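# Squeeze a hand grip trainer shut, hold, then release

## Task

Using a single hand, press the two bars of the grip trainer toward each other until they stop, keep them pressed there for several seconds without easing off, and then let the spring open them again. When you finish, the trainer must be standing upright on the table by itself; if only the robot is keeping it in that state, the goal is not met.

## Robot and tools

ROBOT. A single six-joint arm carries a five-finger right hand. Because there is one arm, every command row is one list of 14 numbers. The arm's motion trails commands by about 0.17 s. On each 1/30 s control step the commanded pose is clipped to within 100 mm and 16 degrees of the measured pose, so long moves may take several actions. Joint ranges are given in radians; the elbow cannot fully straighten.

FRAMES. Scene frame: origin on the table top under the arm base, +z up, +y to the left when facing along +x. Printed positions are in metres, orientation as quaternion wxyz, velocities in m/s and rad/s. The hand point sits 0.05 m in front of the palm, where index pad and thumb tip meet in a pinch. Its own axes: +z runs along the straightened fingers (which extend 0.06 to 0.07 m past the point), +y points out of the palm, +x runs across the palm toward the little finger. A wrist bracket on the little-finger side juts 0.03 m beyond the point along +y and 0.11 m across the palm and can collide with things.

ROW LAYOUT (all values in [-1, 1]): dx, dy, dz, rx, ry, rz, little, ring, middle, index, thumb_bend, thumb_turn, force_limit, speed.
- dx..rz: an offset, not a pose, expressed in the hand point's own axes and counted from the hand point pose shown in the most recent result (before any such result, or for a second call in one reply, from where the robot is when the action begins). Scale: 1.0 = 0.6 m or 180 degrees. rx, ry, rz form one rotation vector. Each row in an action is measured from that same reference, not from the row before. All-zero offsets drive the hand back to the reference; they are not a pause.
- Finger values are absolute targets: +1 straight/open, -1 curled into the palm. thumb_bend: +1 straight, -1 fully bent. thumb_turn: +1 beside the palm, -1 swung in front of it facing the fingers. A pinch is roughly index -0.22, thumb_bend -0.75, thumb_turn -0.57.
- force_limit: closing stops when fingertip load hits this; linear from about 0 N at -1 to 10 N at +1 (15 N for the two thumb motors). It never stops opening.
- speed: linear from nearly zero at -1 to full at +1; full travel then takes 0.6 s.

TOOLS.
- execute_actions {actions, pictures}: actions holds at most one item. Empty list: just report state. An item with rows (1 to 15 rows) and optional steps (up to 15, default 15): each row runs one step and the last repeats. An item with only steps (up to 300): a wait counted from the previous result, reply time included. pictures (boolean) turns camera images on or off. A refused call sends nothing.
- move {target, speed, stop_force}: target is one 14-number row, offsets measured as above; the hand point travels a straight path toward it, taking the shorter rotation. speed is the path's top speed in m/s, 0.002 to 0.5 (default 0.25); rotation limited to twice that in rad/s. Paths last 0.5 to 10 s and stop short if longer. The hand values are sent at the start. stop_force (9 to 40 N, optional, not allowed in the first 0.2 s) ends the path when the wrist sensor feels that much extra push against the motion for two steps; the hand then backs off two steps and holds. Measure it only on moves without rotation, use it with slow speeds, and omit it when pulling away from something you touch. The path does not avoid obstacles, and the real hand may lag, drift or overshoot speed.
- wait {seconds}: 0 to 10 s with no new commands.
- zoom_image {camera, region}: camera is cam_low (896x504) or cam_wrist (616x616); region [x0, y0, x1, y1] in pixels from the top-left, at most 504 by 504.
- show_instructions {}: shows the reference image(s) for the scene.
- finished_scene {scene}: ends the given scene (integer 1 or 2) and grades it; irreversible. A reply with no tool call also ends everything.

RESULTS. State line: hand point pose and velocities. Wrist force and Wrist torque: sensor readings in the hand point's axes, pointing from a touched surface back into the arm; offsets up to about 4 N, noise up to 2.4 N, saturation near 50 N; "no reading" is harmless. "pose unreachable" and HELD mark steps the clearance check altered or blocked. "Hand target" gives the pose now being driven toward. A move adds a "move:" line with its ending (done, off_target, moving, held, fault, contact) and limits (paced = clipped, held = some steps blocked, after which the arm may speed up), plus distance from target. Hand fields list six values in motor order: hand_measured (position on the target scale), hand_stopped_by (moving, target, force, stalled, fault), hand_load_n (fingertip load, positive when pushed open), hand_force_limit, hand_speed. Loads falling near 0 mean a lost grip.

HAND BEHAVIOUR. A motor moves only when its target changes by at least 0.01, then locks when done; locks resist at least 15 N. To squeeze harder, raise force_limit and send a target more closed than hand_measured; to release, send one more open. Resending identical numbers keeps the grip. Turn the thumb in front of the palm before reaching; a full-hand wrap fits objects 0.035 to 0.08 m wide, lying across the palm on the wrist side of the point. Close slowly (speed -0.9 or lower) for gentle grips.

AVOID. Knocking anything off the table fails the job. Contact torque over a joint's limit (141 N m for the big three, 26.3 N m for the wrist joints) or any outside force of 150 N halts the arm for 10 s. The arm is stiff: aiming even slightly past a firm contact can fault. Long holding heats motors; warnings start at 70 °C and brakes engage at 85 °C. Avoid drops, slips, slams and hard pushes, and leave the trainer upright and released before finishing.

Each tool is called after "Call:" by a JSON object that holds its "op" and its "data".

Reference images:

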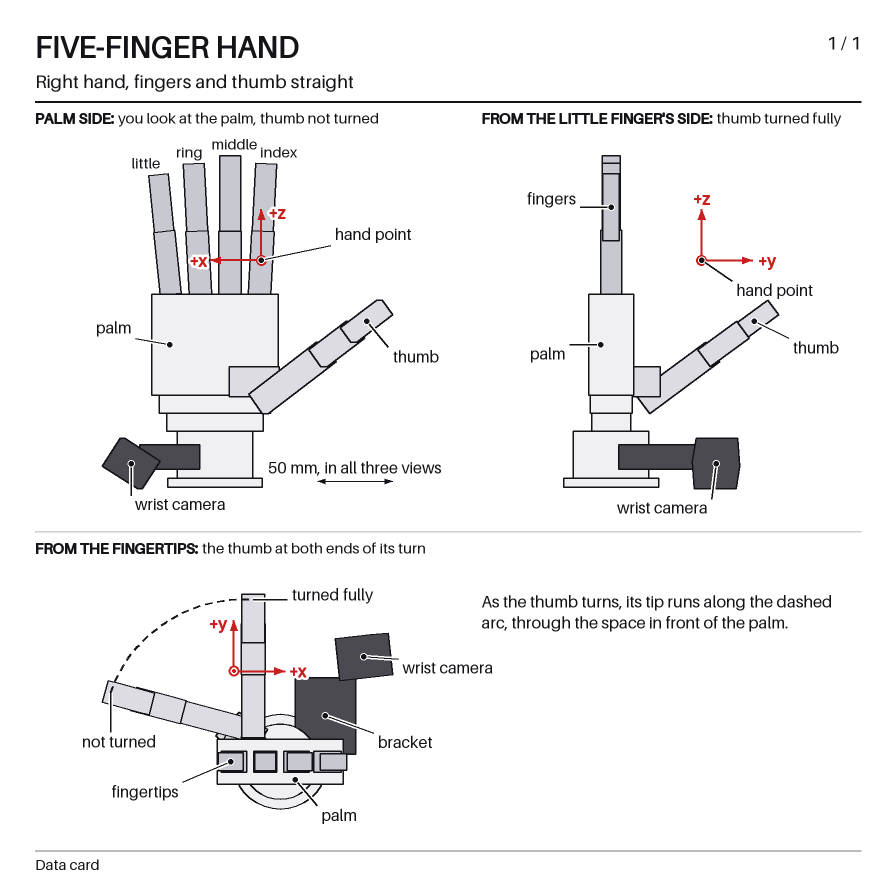

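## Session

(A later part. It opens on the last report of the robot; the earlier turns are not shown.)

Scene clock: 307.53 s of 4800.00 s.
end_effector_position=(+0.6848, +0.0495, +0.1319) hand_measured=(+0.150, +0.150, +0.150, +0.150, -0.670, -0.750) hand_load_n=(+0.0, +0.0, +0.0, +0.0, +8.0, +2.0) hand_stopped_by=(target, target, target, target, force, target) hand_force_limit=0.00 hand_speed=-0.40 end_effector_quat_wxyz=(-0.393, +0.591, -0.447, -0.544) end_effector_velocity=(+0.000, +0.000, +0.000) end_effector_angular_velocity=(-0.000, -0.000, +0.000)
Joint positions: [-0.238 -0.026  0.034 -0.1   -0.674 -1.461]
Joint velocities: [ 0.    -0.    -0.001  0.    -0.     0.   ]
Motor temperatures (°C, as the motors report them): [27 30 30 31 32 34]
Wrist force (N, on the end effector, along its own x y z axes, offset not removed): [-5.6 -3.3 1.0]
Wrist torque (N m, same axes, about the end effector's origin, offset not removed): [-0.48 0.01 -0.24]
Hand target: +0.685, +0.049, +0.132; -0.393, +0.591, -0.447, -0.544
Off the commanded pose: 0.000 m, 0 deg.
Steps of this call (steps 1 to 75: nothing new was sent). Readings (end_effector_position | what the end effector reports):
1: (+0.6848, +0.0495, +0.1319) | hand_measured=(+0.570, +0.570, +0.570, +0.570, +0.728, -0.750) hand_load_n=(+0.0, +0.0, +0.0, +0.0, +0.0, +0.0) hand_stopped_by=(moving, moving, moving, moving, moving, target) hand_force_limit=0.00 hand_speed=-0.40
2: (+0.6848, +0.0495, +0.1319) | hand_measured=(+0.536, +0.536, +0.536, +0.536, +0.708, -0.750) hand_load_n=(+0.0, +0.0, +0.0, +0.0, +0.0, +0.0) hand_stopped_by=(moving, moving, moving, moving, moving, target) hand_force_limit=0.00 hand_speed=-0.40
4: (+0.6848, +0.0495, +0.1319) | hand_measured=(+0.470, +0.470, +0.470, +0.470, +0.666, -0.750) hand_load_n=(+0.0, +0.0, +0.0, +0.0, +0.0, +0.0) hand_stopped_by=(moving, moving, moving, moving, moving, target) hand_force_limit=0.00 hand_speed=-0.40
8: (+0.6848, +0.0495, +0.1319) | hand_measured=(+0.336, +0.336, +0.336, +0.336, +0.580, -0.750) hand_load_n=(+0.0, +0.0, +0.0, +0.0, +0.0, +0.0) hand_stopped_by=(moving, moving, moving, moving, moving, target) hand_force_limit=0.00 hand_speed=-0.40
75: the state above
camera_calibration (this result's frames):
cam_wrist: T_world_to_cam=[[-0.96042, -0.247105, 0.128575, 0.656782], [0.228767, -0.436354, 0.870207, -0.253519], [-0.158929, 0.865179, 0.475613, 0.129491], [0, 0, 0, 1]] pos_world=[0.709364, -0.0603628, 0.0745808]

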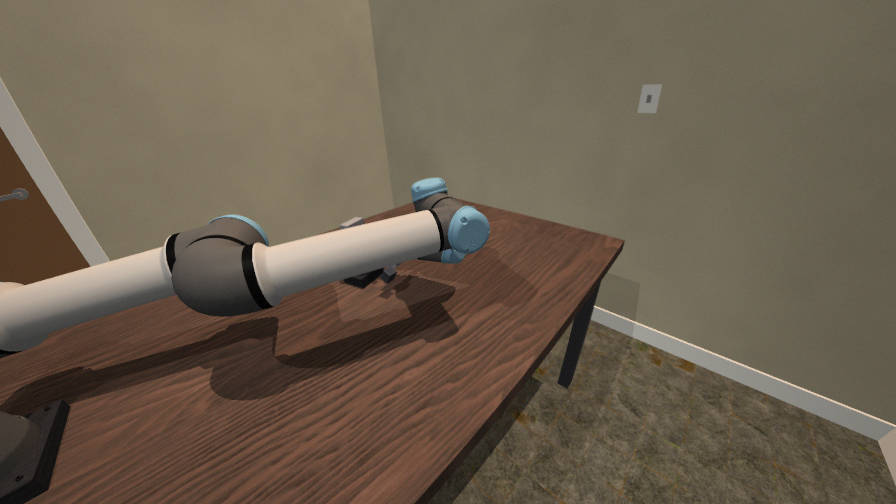

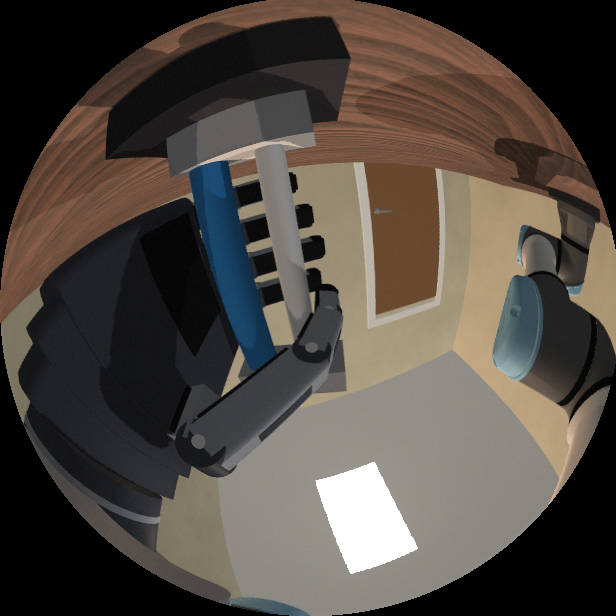

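The grey bar is already moving inward. Squeeze with everything.

Call:
{"op": "execute_actions", "data": {"actions": [{"rows":[[0,0,0,0,0,0,-1,-1,-1,-1,-0.98,-0.75,1,-0.7]],"steps":15}], "pictures": false}}

Call:
{"op": "wait", "data": {"seconds": 2.5}}

Scene clock: 313.83 s of 4800.00 s.
end_effector_position=(+0.6848, +0.0495, +0.1319) hand_measured=(-0.048, -0.048, -0.048, -0.048, -0.788, -0.750) hand_load_n=(+0.0, +0.0, +0.0, +0.0, +12.0, +3.0) hand_stopped_by=(moving, moving, moving, moving, moving, target) hand_force_limit=1.00 hand_speed=-0.70 end_effector_quat_wxyz=(-0.393, +0.591, -0.447, -0.544) end_effector_velocity=(+0.000, -0.000, +0.000) end_effector_angular_velocity=(-0.000, +0.001, -0.000)
Joint positions: [-0.238 -0.026  0.034 -0.1   -0.674 -1.461]
Joint velocities: [-0.    -0.     0.    -0.    -0.     0.001]
Motor temperatures (°C, as the motors report them): [27 30 30 31 32 34]
Wrist force (N, on the end effector, along its own x y z axes, offset not removed): [-4.4 2.5 -4.9]
Wrist torque (N m, same axes, about the end effector's origin, offset not removed): [0.45 -0.25 -0.04]
Hand target: +0.685, +0.049, +0.132; -0.393, +0.591, -0.447, -0.544
Off the commanded pose: 0.000 m, 0 deg.
Steps of this call (steps 1 to 90: nothing new was sent; then 2.80 s passed at rest; steps 91 to 105: all 15 steps of this action). Readings (end_effector_position | what the end effector reports):
91: (+0.6848, +0.0495, +0.1319) | hand_measured=(+0.150, +0.150, +0.150, +0.150, -0.670, -0.750) hand_load_n=(+0.0, +0.0, +0.0, +0.0, +8.0, +2.0) hand_stopped_by=(moving, moving, moving, moving, moving, target) hand_force_limit=1.00 hand_speed=-0.70
92: (+0.6848, +0.0495, +0.1319) | hand_measured=(+0.150, +0.150, +0.150, +0.150, -0.670, -0.750) hand_load_n=(+0.0, +0.0, +0.0, +0.0, +8.0, +2.0) hand_stopped_by=(moving, moving, moving, moving, moving, target) hand_force_limit=1.00 hand_speed=-0.70
94: (+0.6848, +0.0495, +0.1319) | hand_measured=(+0.134, +0.134, +0.134, +0.134, -0.676, -0.750) hand_load_n=(+0.0, +0.0, +0.0, +0.0, +8.0, +2.0) hand_stopped_by=(moving, moving, moving, moving, moving, target) hand_force_limit=1.00 hand_speed=-0.70
98: (+0.6848, +0.0495, +0.1319) | hand_measured=(+0.068, +0.068, +0.068, +0.068, -0.716, -0.750) hand_load_n=(+0.0, +0.0, +0.0, +0.0, +9.5, +2.5) hand_stopped_by=(moving, moving, moving, moving, moving, target) hand_force_limit=1.00 hand_speed=-0.70
105: the state above

Scene clock: 316.33 s of 4800.00 s.
end_effector_position=(+0.6848, +0.0495, +0.1318) hand_measured=(-1.000, -0.998, -0.920, -0.244, -0.882, -0.750) hand_load_n=(+1.5, +5.0, +9.5, +11.0, +12.5, +5.5) hand_stopped_by=(target, target, force, force, force, target) hand_force_limit=1.00 hand_speed=-0.70 end_effector_quat_wxyz=(-0.393, +0.591, -0.447, -0.544) end_effector_velocity=(-0.000, +0.000, -0.000) end_effector_angular_velocity=(+0.000, -0.001, +0.000)
Joint positions: [-0.238 -0.026  0.034 -0.1   -0.674 -1.461]
Joint velocities: [ 0.     0.    -0.    -0.    -0.    -0.001]
Motor temperatures (°C, as the motors report them): [27 30 30 31 32 34]
Wrist force (N, on the end effector, along its own x y z axes, offset not removed): [-3.3 -1.2 1.3]
Wrist torque (N m, same axes, about the end effector's origin, offset not removed): [-0.21 -0.32 -0.73]
Hand target: +0.685, +0.049, +0.132; -0.393, +0.591, -0.447, -0.544
Off the commanded pose: 0.000 m, 0 deg.
Steps of this call (steps 1 to 75: nothing new was sent). Readings (end_effector_position | what the end effector reports):
1: (+0.6848, +0.0495, +0.1319) | hand_measured=(-0.066, -0.066, -0.066, -0.066, -0.798, -0.750) hand_load_n=(+0.0, +0.0, +0.0, +0.0, +12.5, +3.0) hand_stopped_by=(moving, moving, moving, moving, moving, target) hand_force_limit=1.00 hand_speed=-0.70
2: (+0.6848, +0.0495, +0.1319) | hand_measured=(-0.082, -0.082, -0.082, -0.082, -0.808, -0.750) hand_load_n=(+0.5, +0.0, +0.0, +0.0, +12.5, +3.5) hand_stopped_by=(moving, moving, moving, moving, moving, target) hand_force_limit=1.00 hand_speed=-0.70
4: (+0.6848, +0.0495, +0.1319) | hand_measured=(-0.114, -0.116, -0.116, -0.116, -0.828, -0.750) hand_load_n=(+1.5, +0.0, +0.0, +0.0, +13.0, +3.5) hand_stopped_by=(moving, moving, moving, moving, moving, target) hand_force_limit=1.00 hand_speed=-0.70
8: (+0.6848, +0.0495, +0.1318) | hand_measured=(-0.182, -0.182, -0.182, -0.182, -0.868, -0.750) hand_load_n=(+3.0, +0.0, +0.0, +0.0, +14.5, +4.0) hand_stopped_by=(moving, moving, moving, moving, moving, target) hand_force_limit=1.00 hand_speed=-0.70
75: the state above
camera_calibration (this result's frames):
cam_wrist: T_world_to_cam=[[-0.960426, -0.247095, 0.128554, 0.656789], [0.228745, -0.436367, 0.870206, -0.253488], [-0.158927, 0.865175, 0.47562, 0.12951], [0, 0, 0, 1]] pos_world=[0.709364, -0.0603734, 0.0745568]

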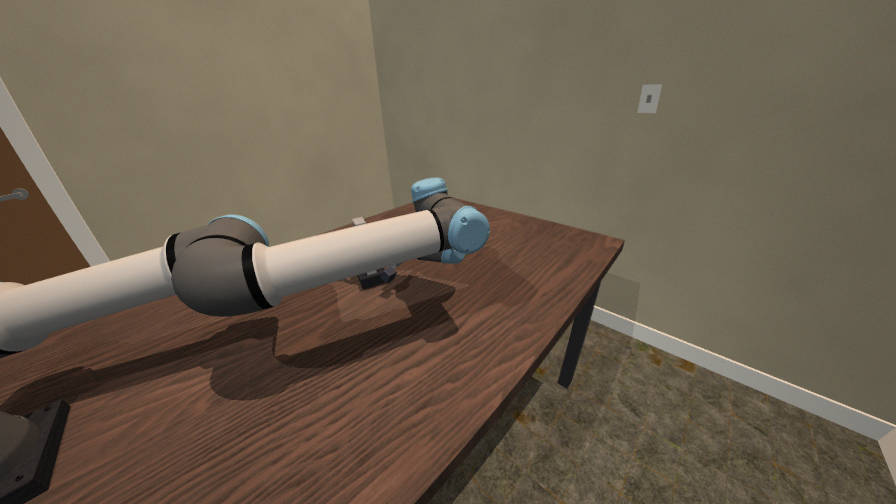

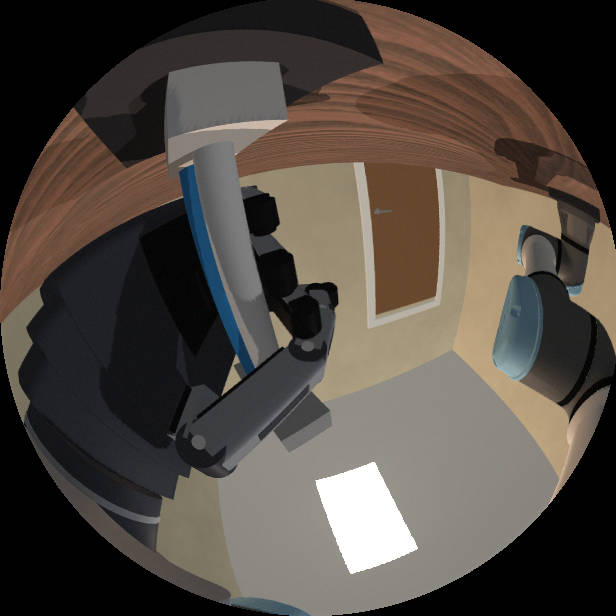

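Call:
{"op": "execute_actions", "data": {"actions": [{"rows":[[0,0,0,0,0,0,-1,-1,-0.98,-0.2,-1,-0.75,1,-0.5]],"steps":15}]}}

Call:
{"op": "zoom_image", "data": {"camera": "cam_wrist", "region": [130, 50, 330, 250]}}

Scene clock: 321.17 s of 4800.00 s.
end_effector_position=(+0.6848, +0.0495, +0.1319) hand_measured=(-1.000, -0.998, -0.968, -0.200, -0.986, -0.750) hand_load_n=(+1.0, +3.0, +4.5, +0.0, +9.0, +9.0) hand_stopped_by=(target, target, force, target, stalled, target) hand_force_limit=1.00 hand_speed=-0.50 end_effector_quat_wxyz=(-0.393, +0.591, -0.447, -0.544) end_effector_velocity=(-0.000, -0.000, -0.000) end_effector_angular_velocity=(+0.001, +0.001, -0.000)
Joint positions: [-0.238 -0.026  0.034 -0.1   -0.674 -1.461]
Joint velocities: [-0.     0.     0.001  0.     0.    -0.   ]
Motor temperatures (°C, as the motors report them): [27 30 30 31 32 34]
Wrist force (N, on the end effector, along its own x y z axes, offset not removed): [-3.4 2.5 -2.0]
Wrist torque (N m, same axes, about the end effector's origin, offset not removed): [0.99 -0.18 -0.54]
Hand target: +0.685, +0.049, +0.132; -0.393, +0.591, -0.447, -0.544
Off the commanded pose: 0.000 m, 0 deg.
Steps of this call (steps 1 to 90: nothing new was sent; then 1.33 s passed at rest; steps 91 to 105: all 15 steps of this action). Readings (end_effector_position | what the end effector reports):
91: (+0.6848, +0.0495, +0.1319) | hand_measured=(-1.000, -0.998, -0.920, -0.244, -0.882, -0.750) hand_load_n=(+1.5, +5.0, +9.5, +11.0, +12.5, +5.5) hand_stopped_by=(target, target, moving, moving, moving, target) hand_force_limit=1.00 hand_speed=-0.50
92: (+0.6848, +0.0495, +0.1319) | hand_measured=(-1.000, -0.998, -0.920, -0.244, -0.882, -0.750) hand_load_n=(+1.5, +5.0, +9.5, +11.0, +12.5, +5.5) hand_stopped_by=(target, target, moving, moving, moving, target) hand_force_limit=1.00 hand_speed=-0.50
94: (+0.6848, +0.0495, +0.1319) | hand_measured=(-1.000, -0.998, -0.942, -0.220, -0.898, -0.750) hand_load_n=(+1.5, +5.0, +9.0, +1.5, +6.5, +7.0) hand_stopped_by=(target, target, moving, moving, moving, target) hand_force_limit=1.00 hand_speed=-0.50
98: (+0.6848, +0.0495, +0.1319) | hand_measured=(-1.000, -0.998, -0.968, -0.200, -0.966, -0.750) hand_load_n=(+1.5, +3.5, +6.0, +0.0, +8.5, +8.5) hand_stopped_by=(target, target, force, target, moving, target) hand_force_limit=1.00 hand_speed=-0.50
105: the state above
camera_calibration (this result's frames):
cam_wrist: T_world_to_cam=[[-0.96042, -0.247106, 0.128576, 0.656782], [0.228768, -0.436354, 0.870207, -0.25352], [-0.158929, 0.865178, 0.475613, 0.129491], [0, 0, 0, 1]] pos_world=[0.709364, -0.060362, 0.0745807]

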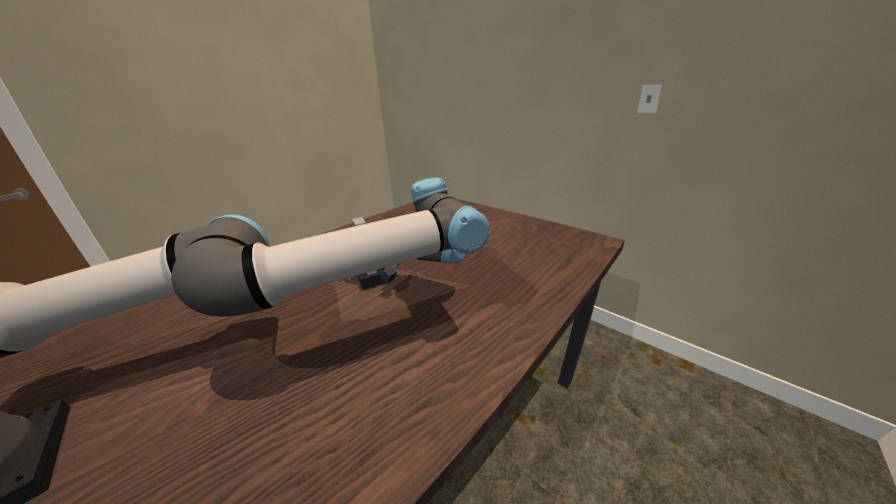

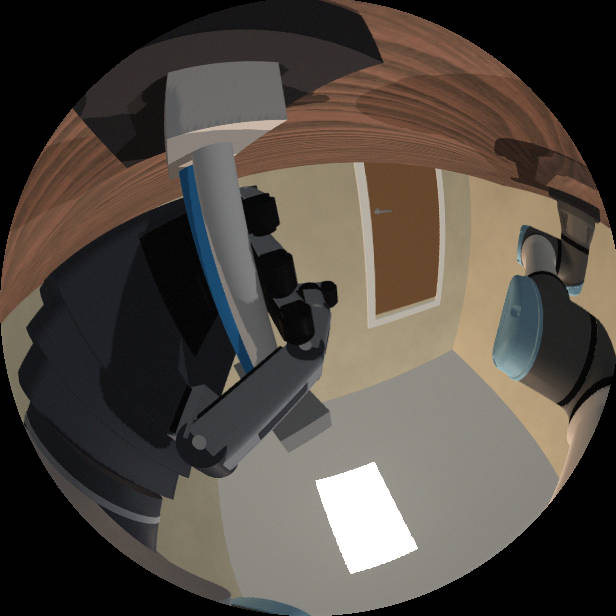

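Region (130, 50, 330, 250) of cam_wrist's 616x616 image, scaled by 2.520, with more detail than that image has.

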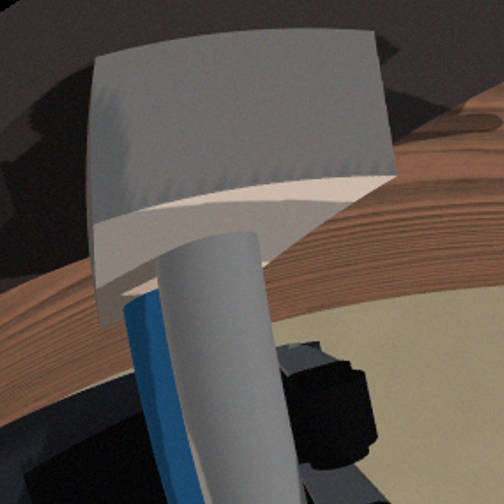

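Call:
{"op": "move", "data": {"target": [-0.023,-0.041,0.056,0.594,-0.028,0.024,-1,-1,-0.98,-0.2,-1,-0.75,1,-0.5], "speed": 0.2}}

Call:
{"op": "zoom_image", "data": {"camera": "cam_low", "region": [270, 190, 410, 300]}}

Scene clock: 350.77 s of 4800.00 s.
end_effector_position=(+0.6988, +0.0899, +0.1423) hand_measured=(-1.000, -0.998, -0.968, -0.200, -0.986, -0.750) hand_load_n=(+0.0, +0.0, +3.5, +0.0, +5.0, +10.0) hand_stopped_by=(target, target, force, target, stalled, target) hand_force_limit=1.00 hand_speed=-0.50 end_effector_quat_wxyz=(+0.707, -0.001, +0.708, -0.001) end_effector_velocity=(+0.001, +0.000, +0.000) end_effector_angular_velocity=(+0.001, -0.002, -0.013)
Joint positions: [-0.106 -0.976  2.023 -1.017  1.329 -1.545]
Joint velocities: [ 0.008  0.    -0.    -0.001  0.021  0.001]
Motor temperatures (°C, as the motors report them): [27 30 30 31 32 34]
Wrist force (N, on the end effector, along its own x y z axes, offset not removed): [-3.4 0.7 0.7]
Wrist torque (N m, same axes, about the end effector's origin, offset not removed): [0.50 0.22 -0.31]
Hand target: +0.699, +0.090, +0.142; +0.707, -0.001, +0.707, -0.001
Off the commanded pose: 0.001 m, 0 deg.
After step 90, 21.40 s passed at rest.
move: done
camera_calibration (this result's frames):
cam_wrist: T_world_to_cam=[[0.0318198, 0.993766, 0.106852, -0.122964], [-0.566503, -0.0701444, 0.821069, 0.28161], [0.823445, -0.0866584, 0.560739, -0.52125], [0, 0, 0, 1]] pos_world=[0.592666, 0.0967799, 0.0742025]

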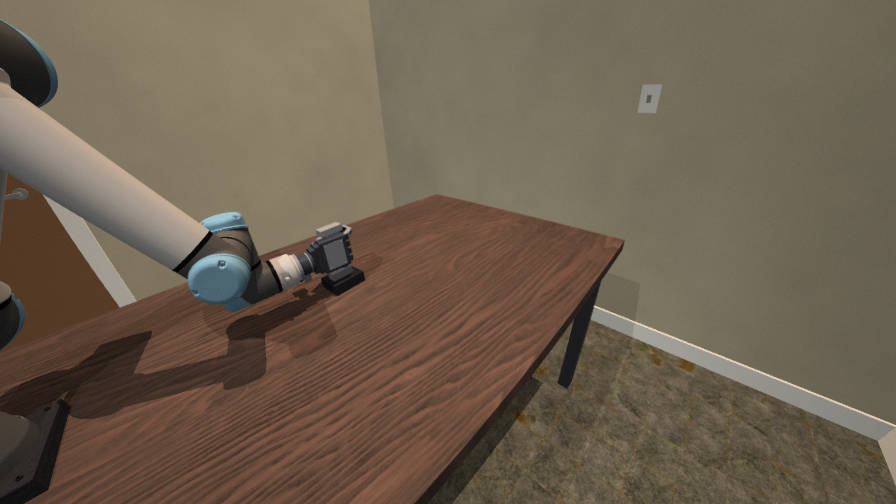

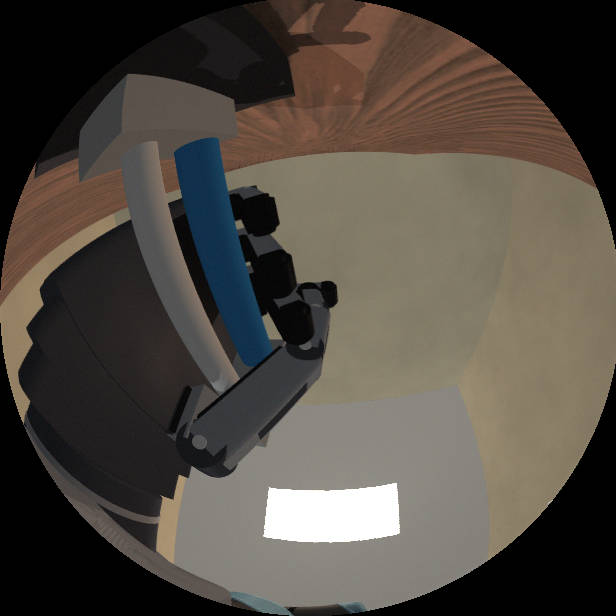

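Region (270, 190, 410, 300) of cam_low's 896x504 image, scaled by 3.600, with more detail than that image has; it fills the top 396 rows of this view, and the rest is white.

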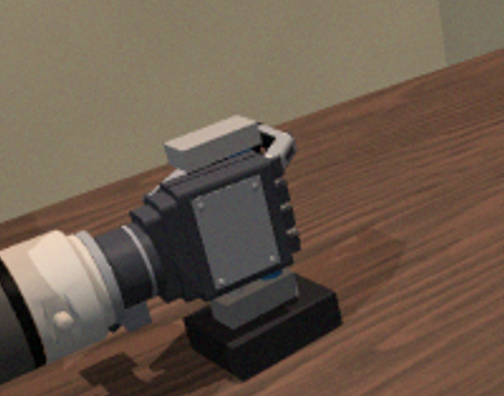

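Call:
{"op": "move", "data": {"target": [0.014,-0.005,0,0,0,0,1,1,1,1,1,-0.75,1,0], "speed": 0.02}}

Call:
{"op": "move", "data": {"target": [0,-0.119,0.005,0.278,0,0,1,1,1,1,1,-0.75,1,0], "speed": 0.15}}

Call:
{"op": "move", "data": {"target": [0,0.0,-0.045,0,0,0,1,1,1,1,1,-0.75,1,0], "speed": 0.05}}

Call:
{"op": "zoom_image", "data": {"camera": "cam_low", "region": [270, 190, 410, 300]}}

Scene clock: 369.80 s of 4800.00 s.
end_effector_position=(+0.6988, +0.0869, +0.1339) hand_measured=(+1.000, +1.000, +1.000, +1.000, +1.000, -0.750) hand_load_n=(+0.0, +0.0, +0.0, +0.0, +0.0, +0.0) hand_stopped_by=(target, target, target, target, target, target) hand_force_limit=1.00 hand_speed=0.00 end_effector_quat_wxyz=(+0.707, -0.001, +0.708, -0.001) end_effector_velocity=(+0.000, +0.000, -0.000) end_effector_angular_velocity=(-0.002, +0.000, -0.000)
Joint positions: [-0.112 -0.957  2.025 -1.038  1.323 -1.546]
Joint velocities: [ 0.     0.001 -0.     0.     0.    -0.002]
Motor temperatures (°C, as the motors report them): [27 30 30 31 32 34]
Wrist force (N, on the end effector, along its own x y z axes, offset not removed): [-3.7 1.4 0.9]
Wrist torque (N m, same axes, about the end effector's origin, offset not removed): [0.12 0.66 -0.14]
Hand target: +0.699, +0.087, +0.134; +0.707, -0.001, +0.708, -0.001
Off the commanded pose: 0.000 m, 0 deg.
After step 90, 13.87 s passed at rest.
move: done
camera_calibration (this result's frames):
cam_wrist: T_world_to_cam=[[0.0318196, 0.993766, 0.106849, -0.119069], [-0.566502, -0.0701416, 0.82107, 0.288286], [0.823446, -0.0866561, 0.560739, -0.516782], [0, 0, 0, 1]] pos_world=[0.592645, 0.093765, 0.0657991]

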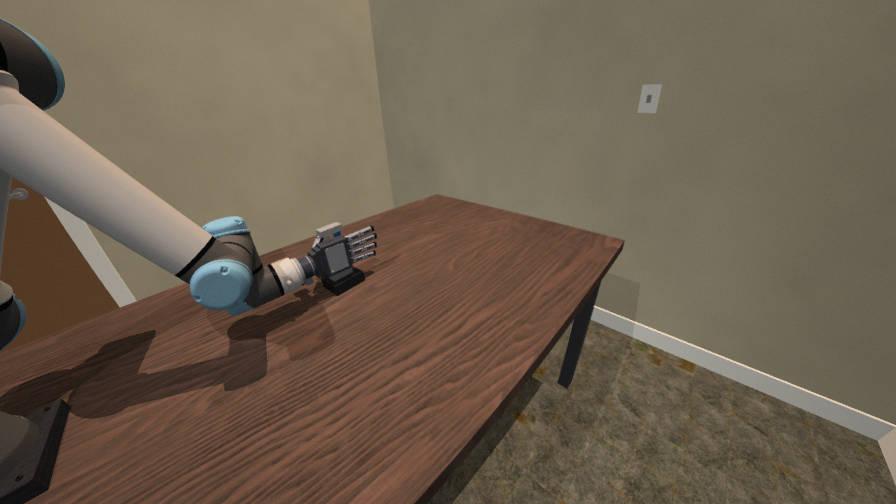

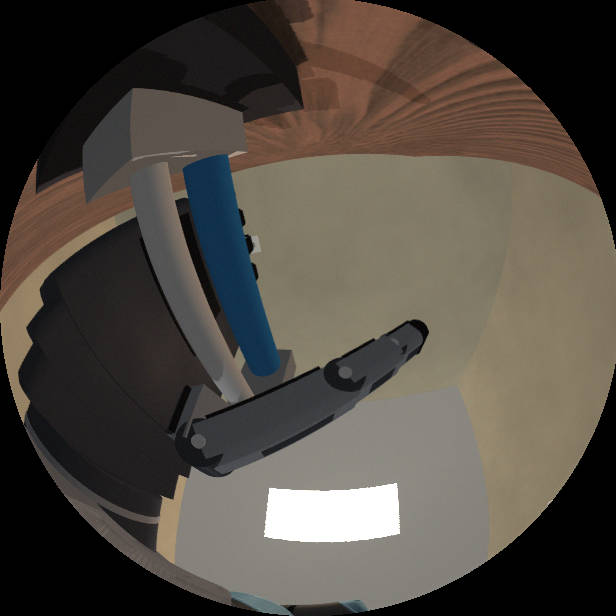

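Scene clock: 373.17 s of 4800.00 s.
end_effector_position=(+0.7018, +0.0158, +0.1339) hand_measured=(+1.000, +1.000, +1.000, +1.000, +1.000, -0.750) hand_load_n=(+0.0, +0.0, +0.0, +0.0, +0.0, +0.0) hand_stopped_by=(target, target, target, target, target, target) hand_force_limit=1.00 hand_speed=0.00 end_effector_quat_wxyz=(+0.641, +0.297, +0.641, -0.299) end_effector_velocity=(+0.000, -0.001, -0.000) end_effector_angular_velocity=(+0.001, +0.002, -0.016)
Joint positions: [ 0.2   -0.856  1.785 -0.855  2.505 -1.513]
Joint velocities: [ 0.004  0.005 -0.012  0.013  0.02   0.004]
Motor temperatures (°C, as the motors report them): [27 30 30 31 32 34]
Wrist force (N, on the end effector, along its own x y z axes, offset not removed): [-0.1 2.1 -4.1]
Wrist torque (N m, same axes, about the end effector's origin, offset not removed): [0.52 -0.09 -0.06]
Hand target: +0.702, +0.016, +0.134; +0.641, +0.298, +0.641, -0.300
Off the commanded pose: 0.000 m, 0 deg.
move: done
camera_calibration (this result's frames):
cam_wrist: T_world_to_cam=[[0.780863, 0.615524, 0.106698, -0.568159], [-0.41922, 0.389687, 0.819999, 0.17452], [0.46315, -0.685036, 0.562332, -0.263365], [0, 0, 0, 1]] pos_world=[0.638794, 0.101293, 0.0656134]

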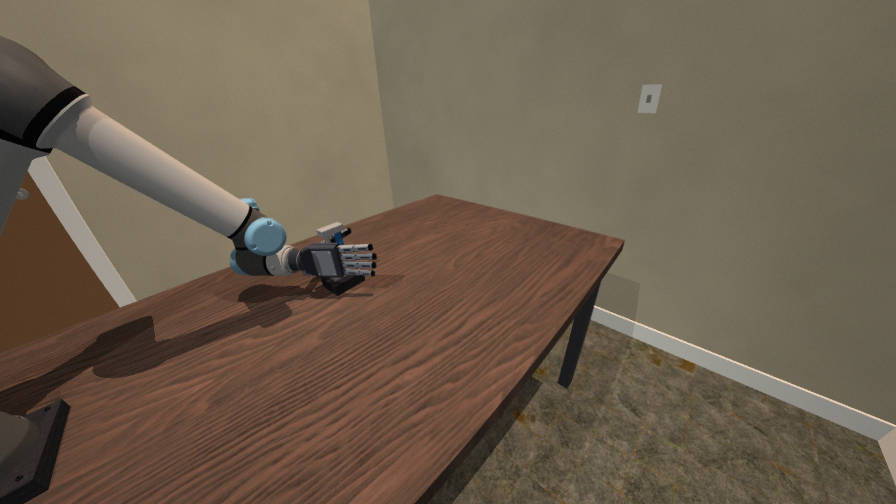

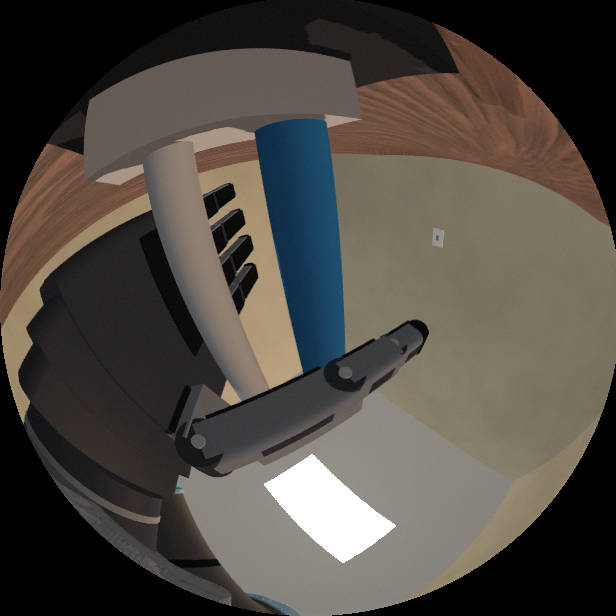

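Scene clock: 374.10 s of 4800.00 s.
end_effector_position=(+0.6846, +0.0362, +0.1339) hand_measured=(+1.000, +1.000, +1.000, +1.000, +1.000, -0.750) hand_load_n=(+0.0, +0.0, +0.0, +0.0, +0.0, +0.0) hand_stopped_by=(target, target, target, target, target, target) hand_force_limit=1.00 hand_speed=0.00 end_effector_quat_wxyz=(+0.641, +0.297, +0.641, -0.299) end_effector_velocity=(-0.002, +0.002, -0.001) end_effector_angular_velocity=(-0.001, +0.002, -0.000)
Joint positions: [ 0.243 -0.872  1.813 -0.863  2.548 -1.507]
Joint velocities: [ 0.004 -0.001  0.003 -0.001  0.005 -0.001]
Motor temperatures (°C, as the motors report them): [27 30 30 31 32 34]
Wrist force (N, on the end effector, along its own x y z axes, offset not removed): [-2.1 5.2 0.2]
Wrist torque (N m, same axes, about the end effector's origin, offset not removed): [0.67 0.25 -0.01]
Hand target: +0.684, +0.036, +0.134; +0.641, +0.297, +0.641, -0.299
Off the commanded pose: 0.000 m, 0 deg.
move: done
camera_calibration (this result's frames):
cam_wrist: T_world_to_cam=[[0.780857, 0.615529, 0.106708, -0.56731], [-0.419221, 0.389664, 0.82001, 0.159363], [0.463159, -0.685045, 0.562314, -0.241407], [0, 0, 0, 1]] pos_world=[0.621606, 0.121722, 0.0656041]

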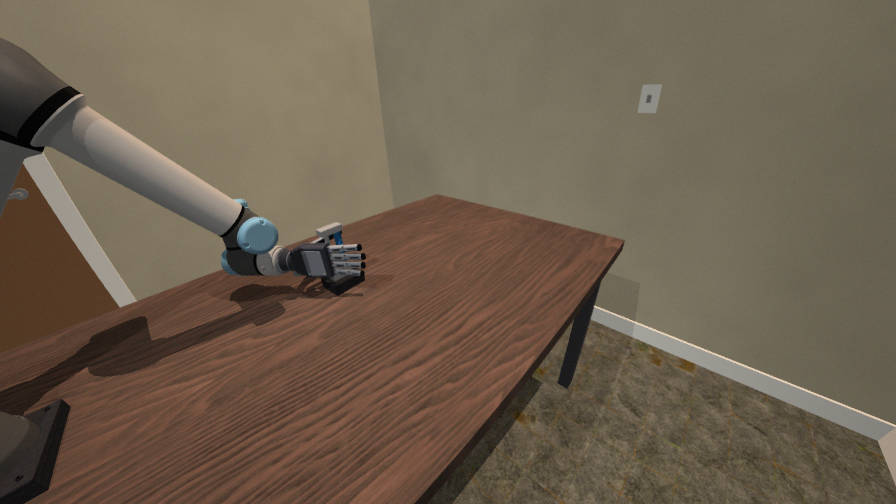

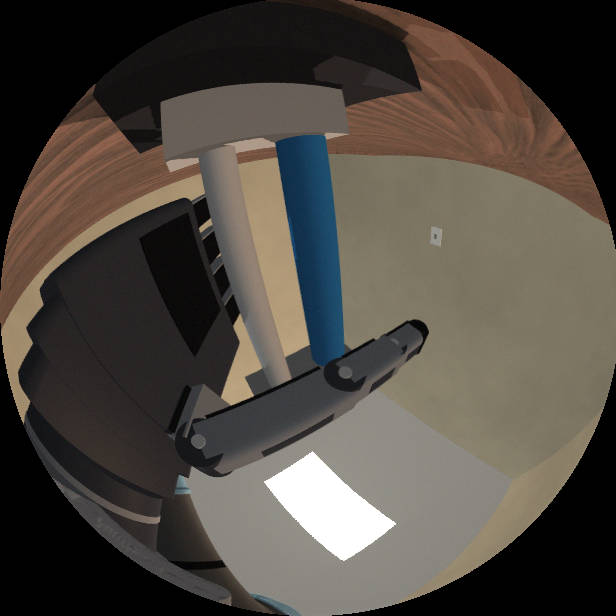

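Region (270, 190, 410, 300) of cam_low's 896x504 image, scaled by 3.600, with more detail than that image has; it fills the top 396 rows of this view, and the rest is white.

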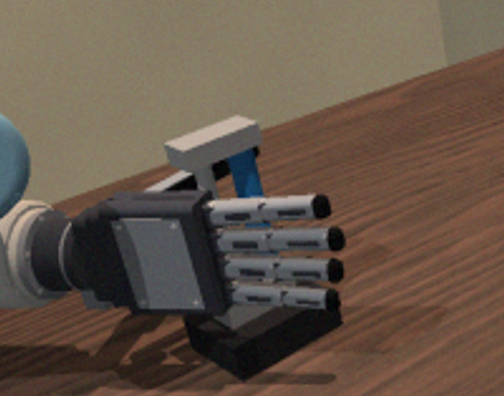

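Call:
{"op": "move", "data": {"target": [0.005,0.024,0.017,0,0,0,1,1,1,1,1,-0.75,1,0], "speed": 0.04}}

Call:
{"op": "move", "data": {"target": [0,0,0,0,0,0,-0.6,-0.6,-0.6,0.2,0.2,-0.75,-0.9,-0.7]}}

Scene clock: 385.17 s of 4800.00 s.
end_effector_position=(+0.7019, +0.0376, +0.1309) hand_measured=(+1.000, +1.000, +1.000, +1.000, +1.000, -0.750) hand_load_n=(+0.0, +0.0, +0.0, +0.0, +0.0, +0.0) hand_stopped_by=(target, target, target, target, target, target) hand_force_limit=1.00 hand_speed=0.00 end_effector_quat_wxyz=(+0.641, +0.297, +0.641, -0.299) end_effector_velocity=(+0.002, +0.000, -0.000) end_effector_angular_velocity=(+0.000, +0.000, -0.000)
Joint positions: [ 0.242 -0.84   1.759 -0.841  2.548 -1.507]
Joint velocities: [-0.     0.004 -0.008  0.004  0.     0.   ]
Motor temperatures (°C, as the motors report them): [27 30 30 31 32 34]
Wrist force (N, on the end effector, along its own x y z axes, offset not removed): [-1.4 -1.1 1.6]
Wrist torque (N m, same axes, about the end effector's origin, offset not removed): [-0.22 0.01 0.12]
Hand target: +0.702, +0.038, +0.131; +0.641, +0.297, +0.641, -0.299
Off the commanded pose: 0.000 m, 0 deg.
After step 90, 7.20 s passed at rest.
move: done
camera_calibration (this result's frames):
cam_wrist: T_world_to_cam=[[0.780841, 0.615561, 0.10664, -0.581397], [-0.419205, 0.389706, 0.819998, 0.168519], [0.463201, -0.684992, 0.562344, -0.246778], [0, 0, 0, 1]] pos_world=[0.63893, 0.123171, 0.0625892]

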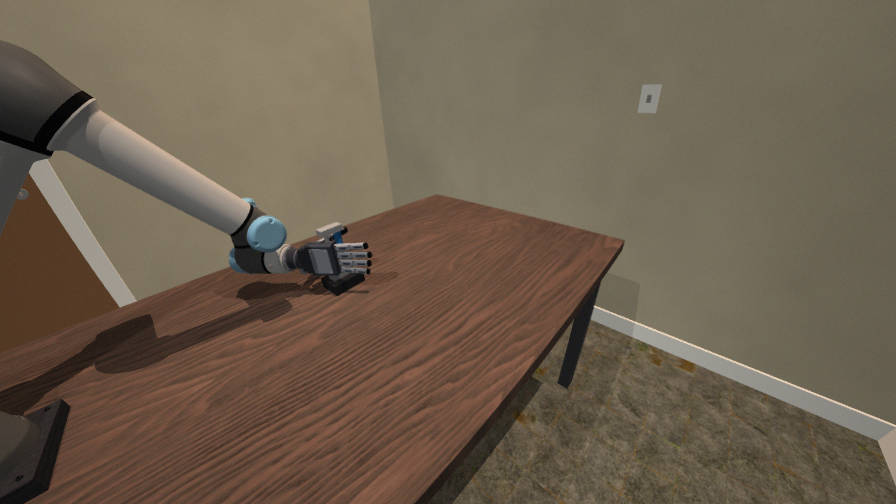

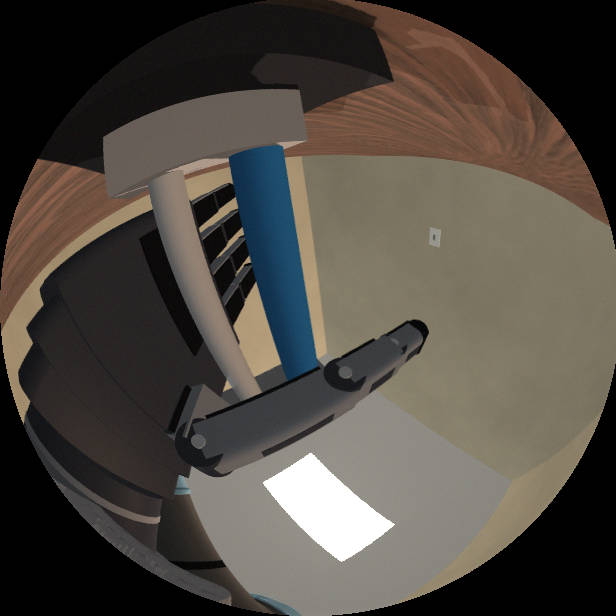

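Scene clock: 388.63 s of 4800.00 s.
end_effector_position=(+0.7019, +0.0376, +0.1309) hand_measured=(-0.600, -0.600, -0.600, +0.200, +0.200, -0.750) hand_load_n=(+0.0, +0.0, +0.0, +0.0, +0.0, +0.0) hand_stopped_by=(target, target, target, target, target, target) hand_force_limit=-0.90 hand_speed=-0.70 end_effector_quat_wxyz=(+0.641, +0.297, +0.641, -0.299) end_effector_velocity=(+0.000, +0.000, -0.000) end_effector_angular_velocity=(-0.000, +0.000, -0.000)
Joint positions: [ 0.242 -0.84   1.759 -0.841  2.548 -1.507]
Joint velocities: [ 0.  0. -0.  0.  0. -0.]
Motor temperatures (°C, as the motors report them): [27 30 30 31 32 34]
Wrist force (N, on the end effector, along its own x y z axes, offset not removed): [-1.8 -0.4 -0.5]
Wrist torque (N m, same axes, about the end effector's origin, offset not removed): [0.04 0.08 -0.04]
Hand target: +0.702, +0.038, +0.131; +0.641, +0.297, +0.641, -0.299
Off the commanded pose: 0.000 m, 0 deg.
move: done
camera_calibration (this result's frames):
cam_wrist: T_world_to_cam=[[0.780843, 0.615559, 0.106641, -0.581397], [-0.419204, 0.389707, 0.819998, 0.168519], [0.463198, -0.684993, 0.562345, -0.246778], [0, 0, 0, 1]] pos_world=[0.63893, 0.12317, 0.0625894]

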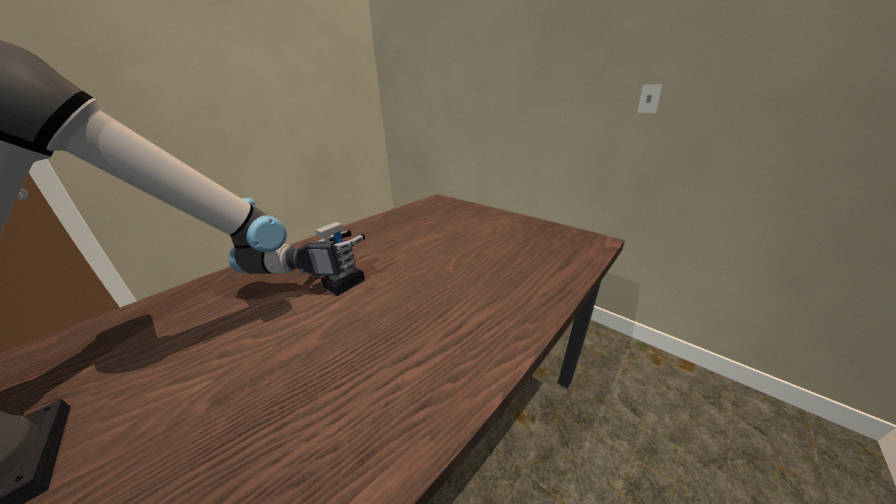

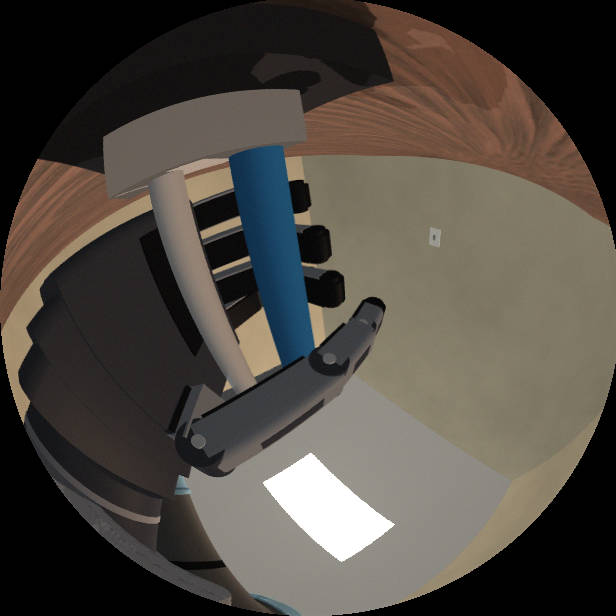

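Call:
{"op": "move", "data": {"target": [0,0,0,0,0,0,-0.68,-0.68,-0.68,0.2,-1,-0.75,1,-0.6]}}

Scene clock: 395.00 s of 4800.00 s.
end_effector_position=(+0.7019, +0.0376, +0.1309) hand_measured=(-0.680, -0.680, -0.680, +0.200, -0.982, -0.750) hand_load_n=(+0.0, +0.0, -0.5, +0.0, +11.0, +4.5) hand_stopped_by=(target, target, target, target, stalled, target) hand_force_limit=1.00 hand_speed=-0.60 end_effector_quat_wxyz=(+0.641, +0.297, +0.641, -0.299) end_effector_velocity=(+0.000, +0.000, -0.000) end_effector_angular_velocity=(+0.000, -0.000, +0.001)
Joint positions: [ 0.242 -0.84   1.759 -0.841  2.548 -1.507]
Joint velocities: [ 0.  0. -0.  0. -0.  0.]
Motor temperatures (°C, as the motors report them): [27 30 30 31 32 34]
Wrist force (N, on the end effector, along its own x y z axes, offset not removed): [-5.4 3.0 0.8]
Wrist torque (N m, same axes, about the end effector's origin, offset not removed): [0.44 0.41 -0.30]
Hand target: +0.702, +0.038, +0.131; +0.641, +0.297, +0.641, -0.299
Off the commanded pose: 0.000 m, 0 deg.
After step 90, 0.10 s passed at rest.
move: done
camera_calibration (this result's frames):
cam_wrist: T_world_to_cam=[[0.780843, 0.615556, 0.106653, -0.5814], [-0.419215, 0.389707, 0.819992, 0.168519], [0.463187, -0.684996, 0.562351, -0.246777], [0, 0, 0, 1]] pos_world=[0.638932, 0.123169, 0.0625994]

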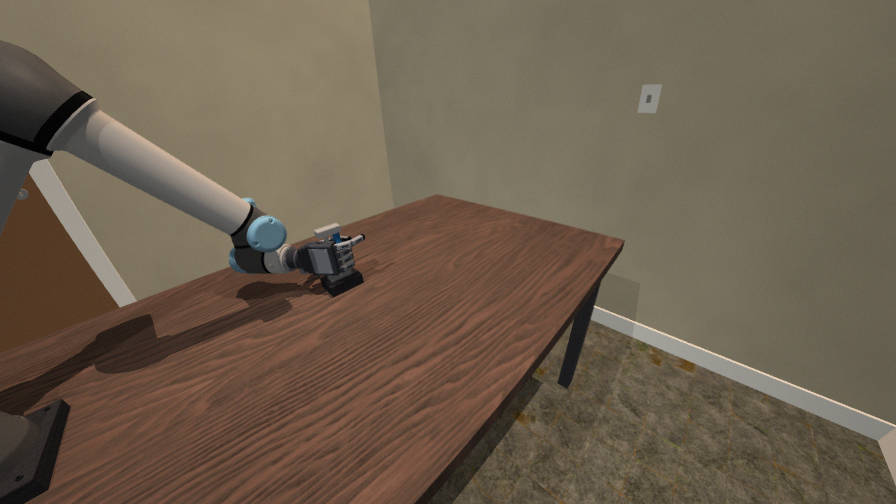

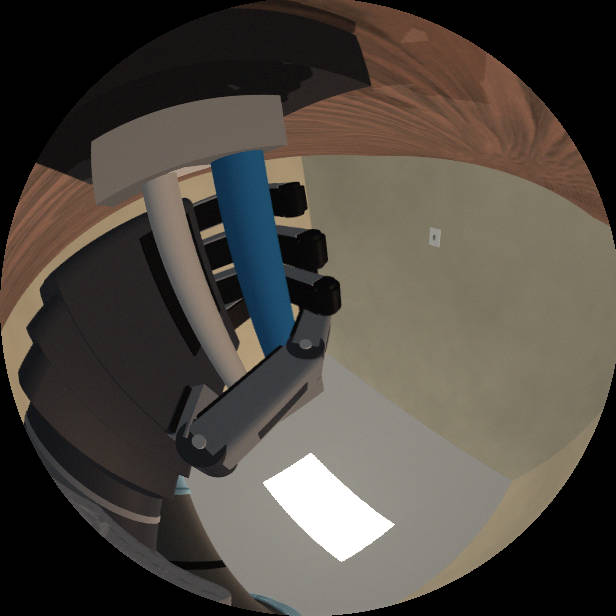

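Clamped and partly compressed; now add fingers.

Call:
{"op": "move", "data": {"target": [0,0,0,0,0,0,-1,-1,-1,0.2,-1,-0.75,1,-0.8]}}

Call:
{"op": "zoom_image", "data": {"camera": "cam_wrist", "region": [60, 80, 360, 380]}}

Scene clock: 400.37 s of 4800.00 s.
end_effector_position=(+0.7019, +0.0376, +0.1309) hand_measured=(-0.998, -0.998, -0.902, +0.200, -0.988, -0.750) hand_load_n=(+3.5, +7.0, +9.5, +0.0, -0.5, +8.0) hand_stopped_by=(target, target, force, target, stalled, target) hand_force_limit=1.00 hand_speed=-0.80 end_effector_quat_wxyz=(+0.641, +0.297, +0.641, -0.299) end_effector_velocity=(+0.000, -0.000, +0.000) end_effector_angular_velocity=(+0.001, -0.002, -0.000)
Joint positions: [ 0.242 -0.84   1.759 -0.841  2.548 -1.507]
Joint velocities: [-0.     0.    -0.001 -0.001  0.     0.001]
Motor temperatures (°C, as the motors report them): [27 30 30 31 32 34]
Wrist force (N, on the end effector, along its own x y z axes, offset not removed): [-3.1 0.3 -2.8]
Wrist torque (N m, same axes, about the end effector's origin, offset not removed): [0.03 0.50 -0.35]
Hand target: +0.702, +0.038, +0.131; +0.641, +0.297, +0.641, -0.299
Off the commanded pose: 0.000 m, 0 deg.
After step 90, 1.13 s passed at rest.
move: done
camera_calibration (this result's frames):
cam_wrist: T_world_to_cam=[[0.780846, 0.615555, 0.106637, -0.581397], [-0.4192, 0.389709, 0.819999, 0.16851], [0.463197, -0.684995, 0.562343, -0.246781], [0, 0, 0, 1]] pos_world=[0.638929, 0.123169, 0.0625964]

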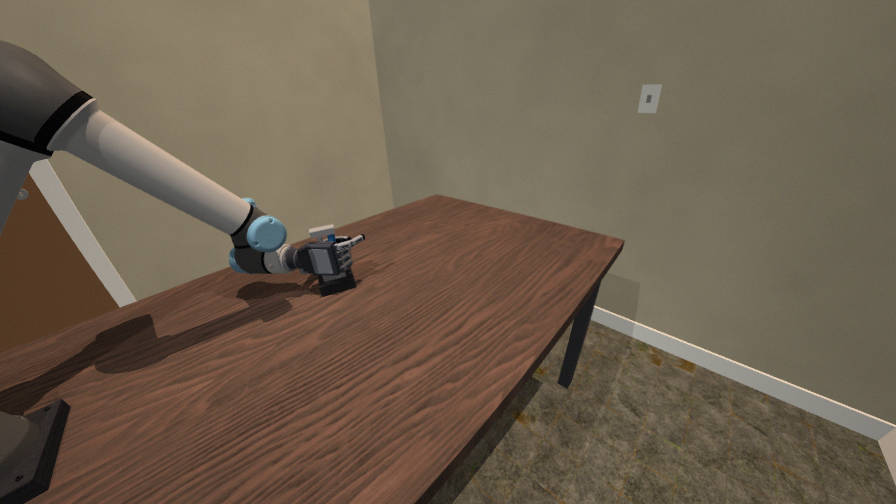

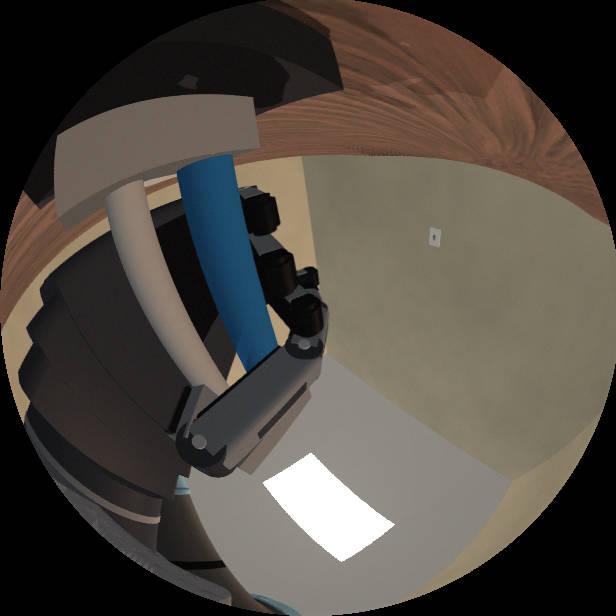

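Region (60, 80, 360, 380) of cam_wrist's 616x616 image, scaled by 1.680, with more detail than that image has.

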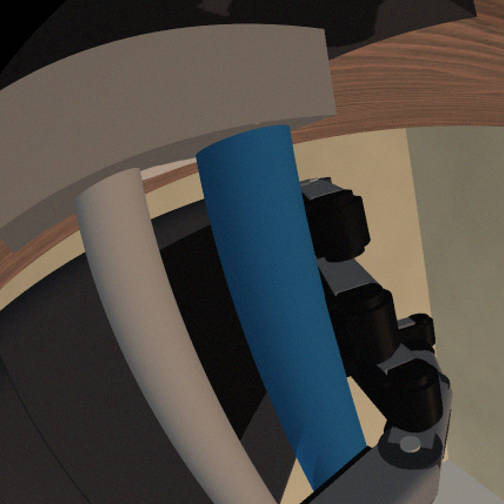

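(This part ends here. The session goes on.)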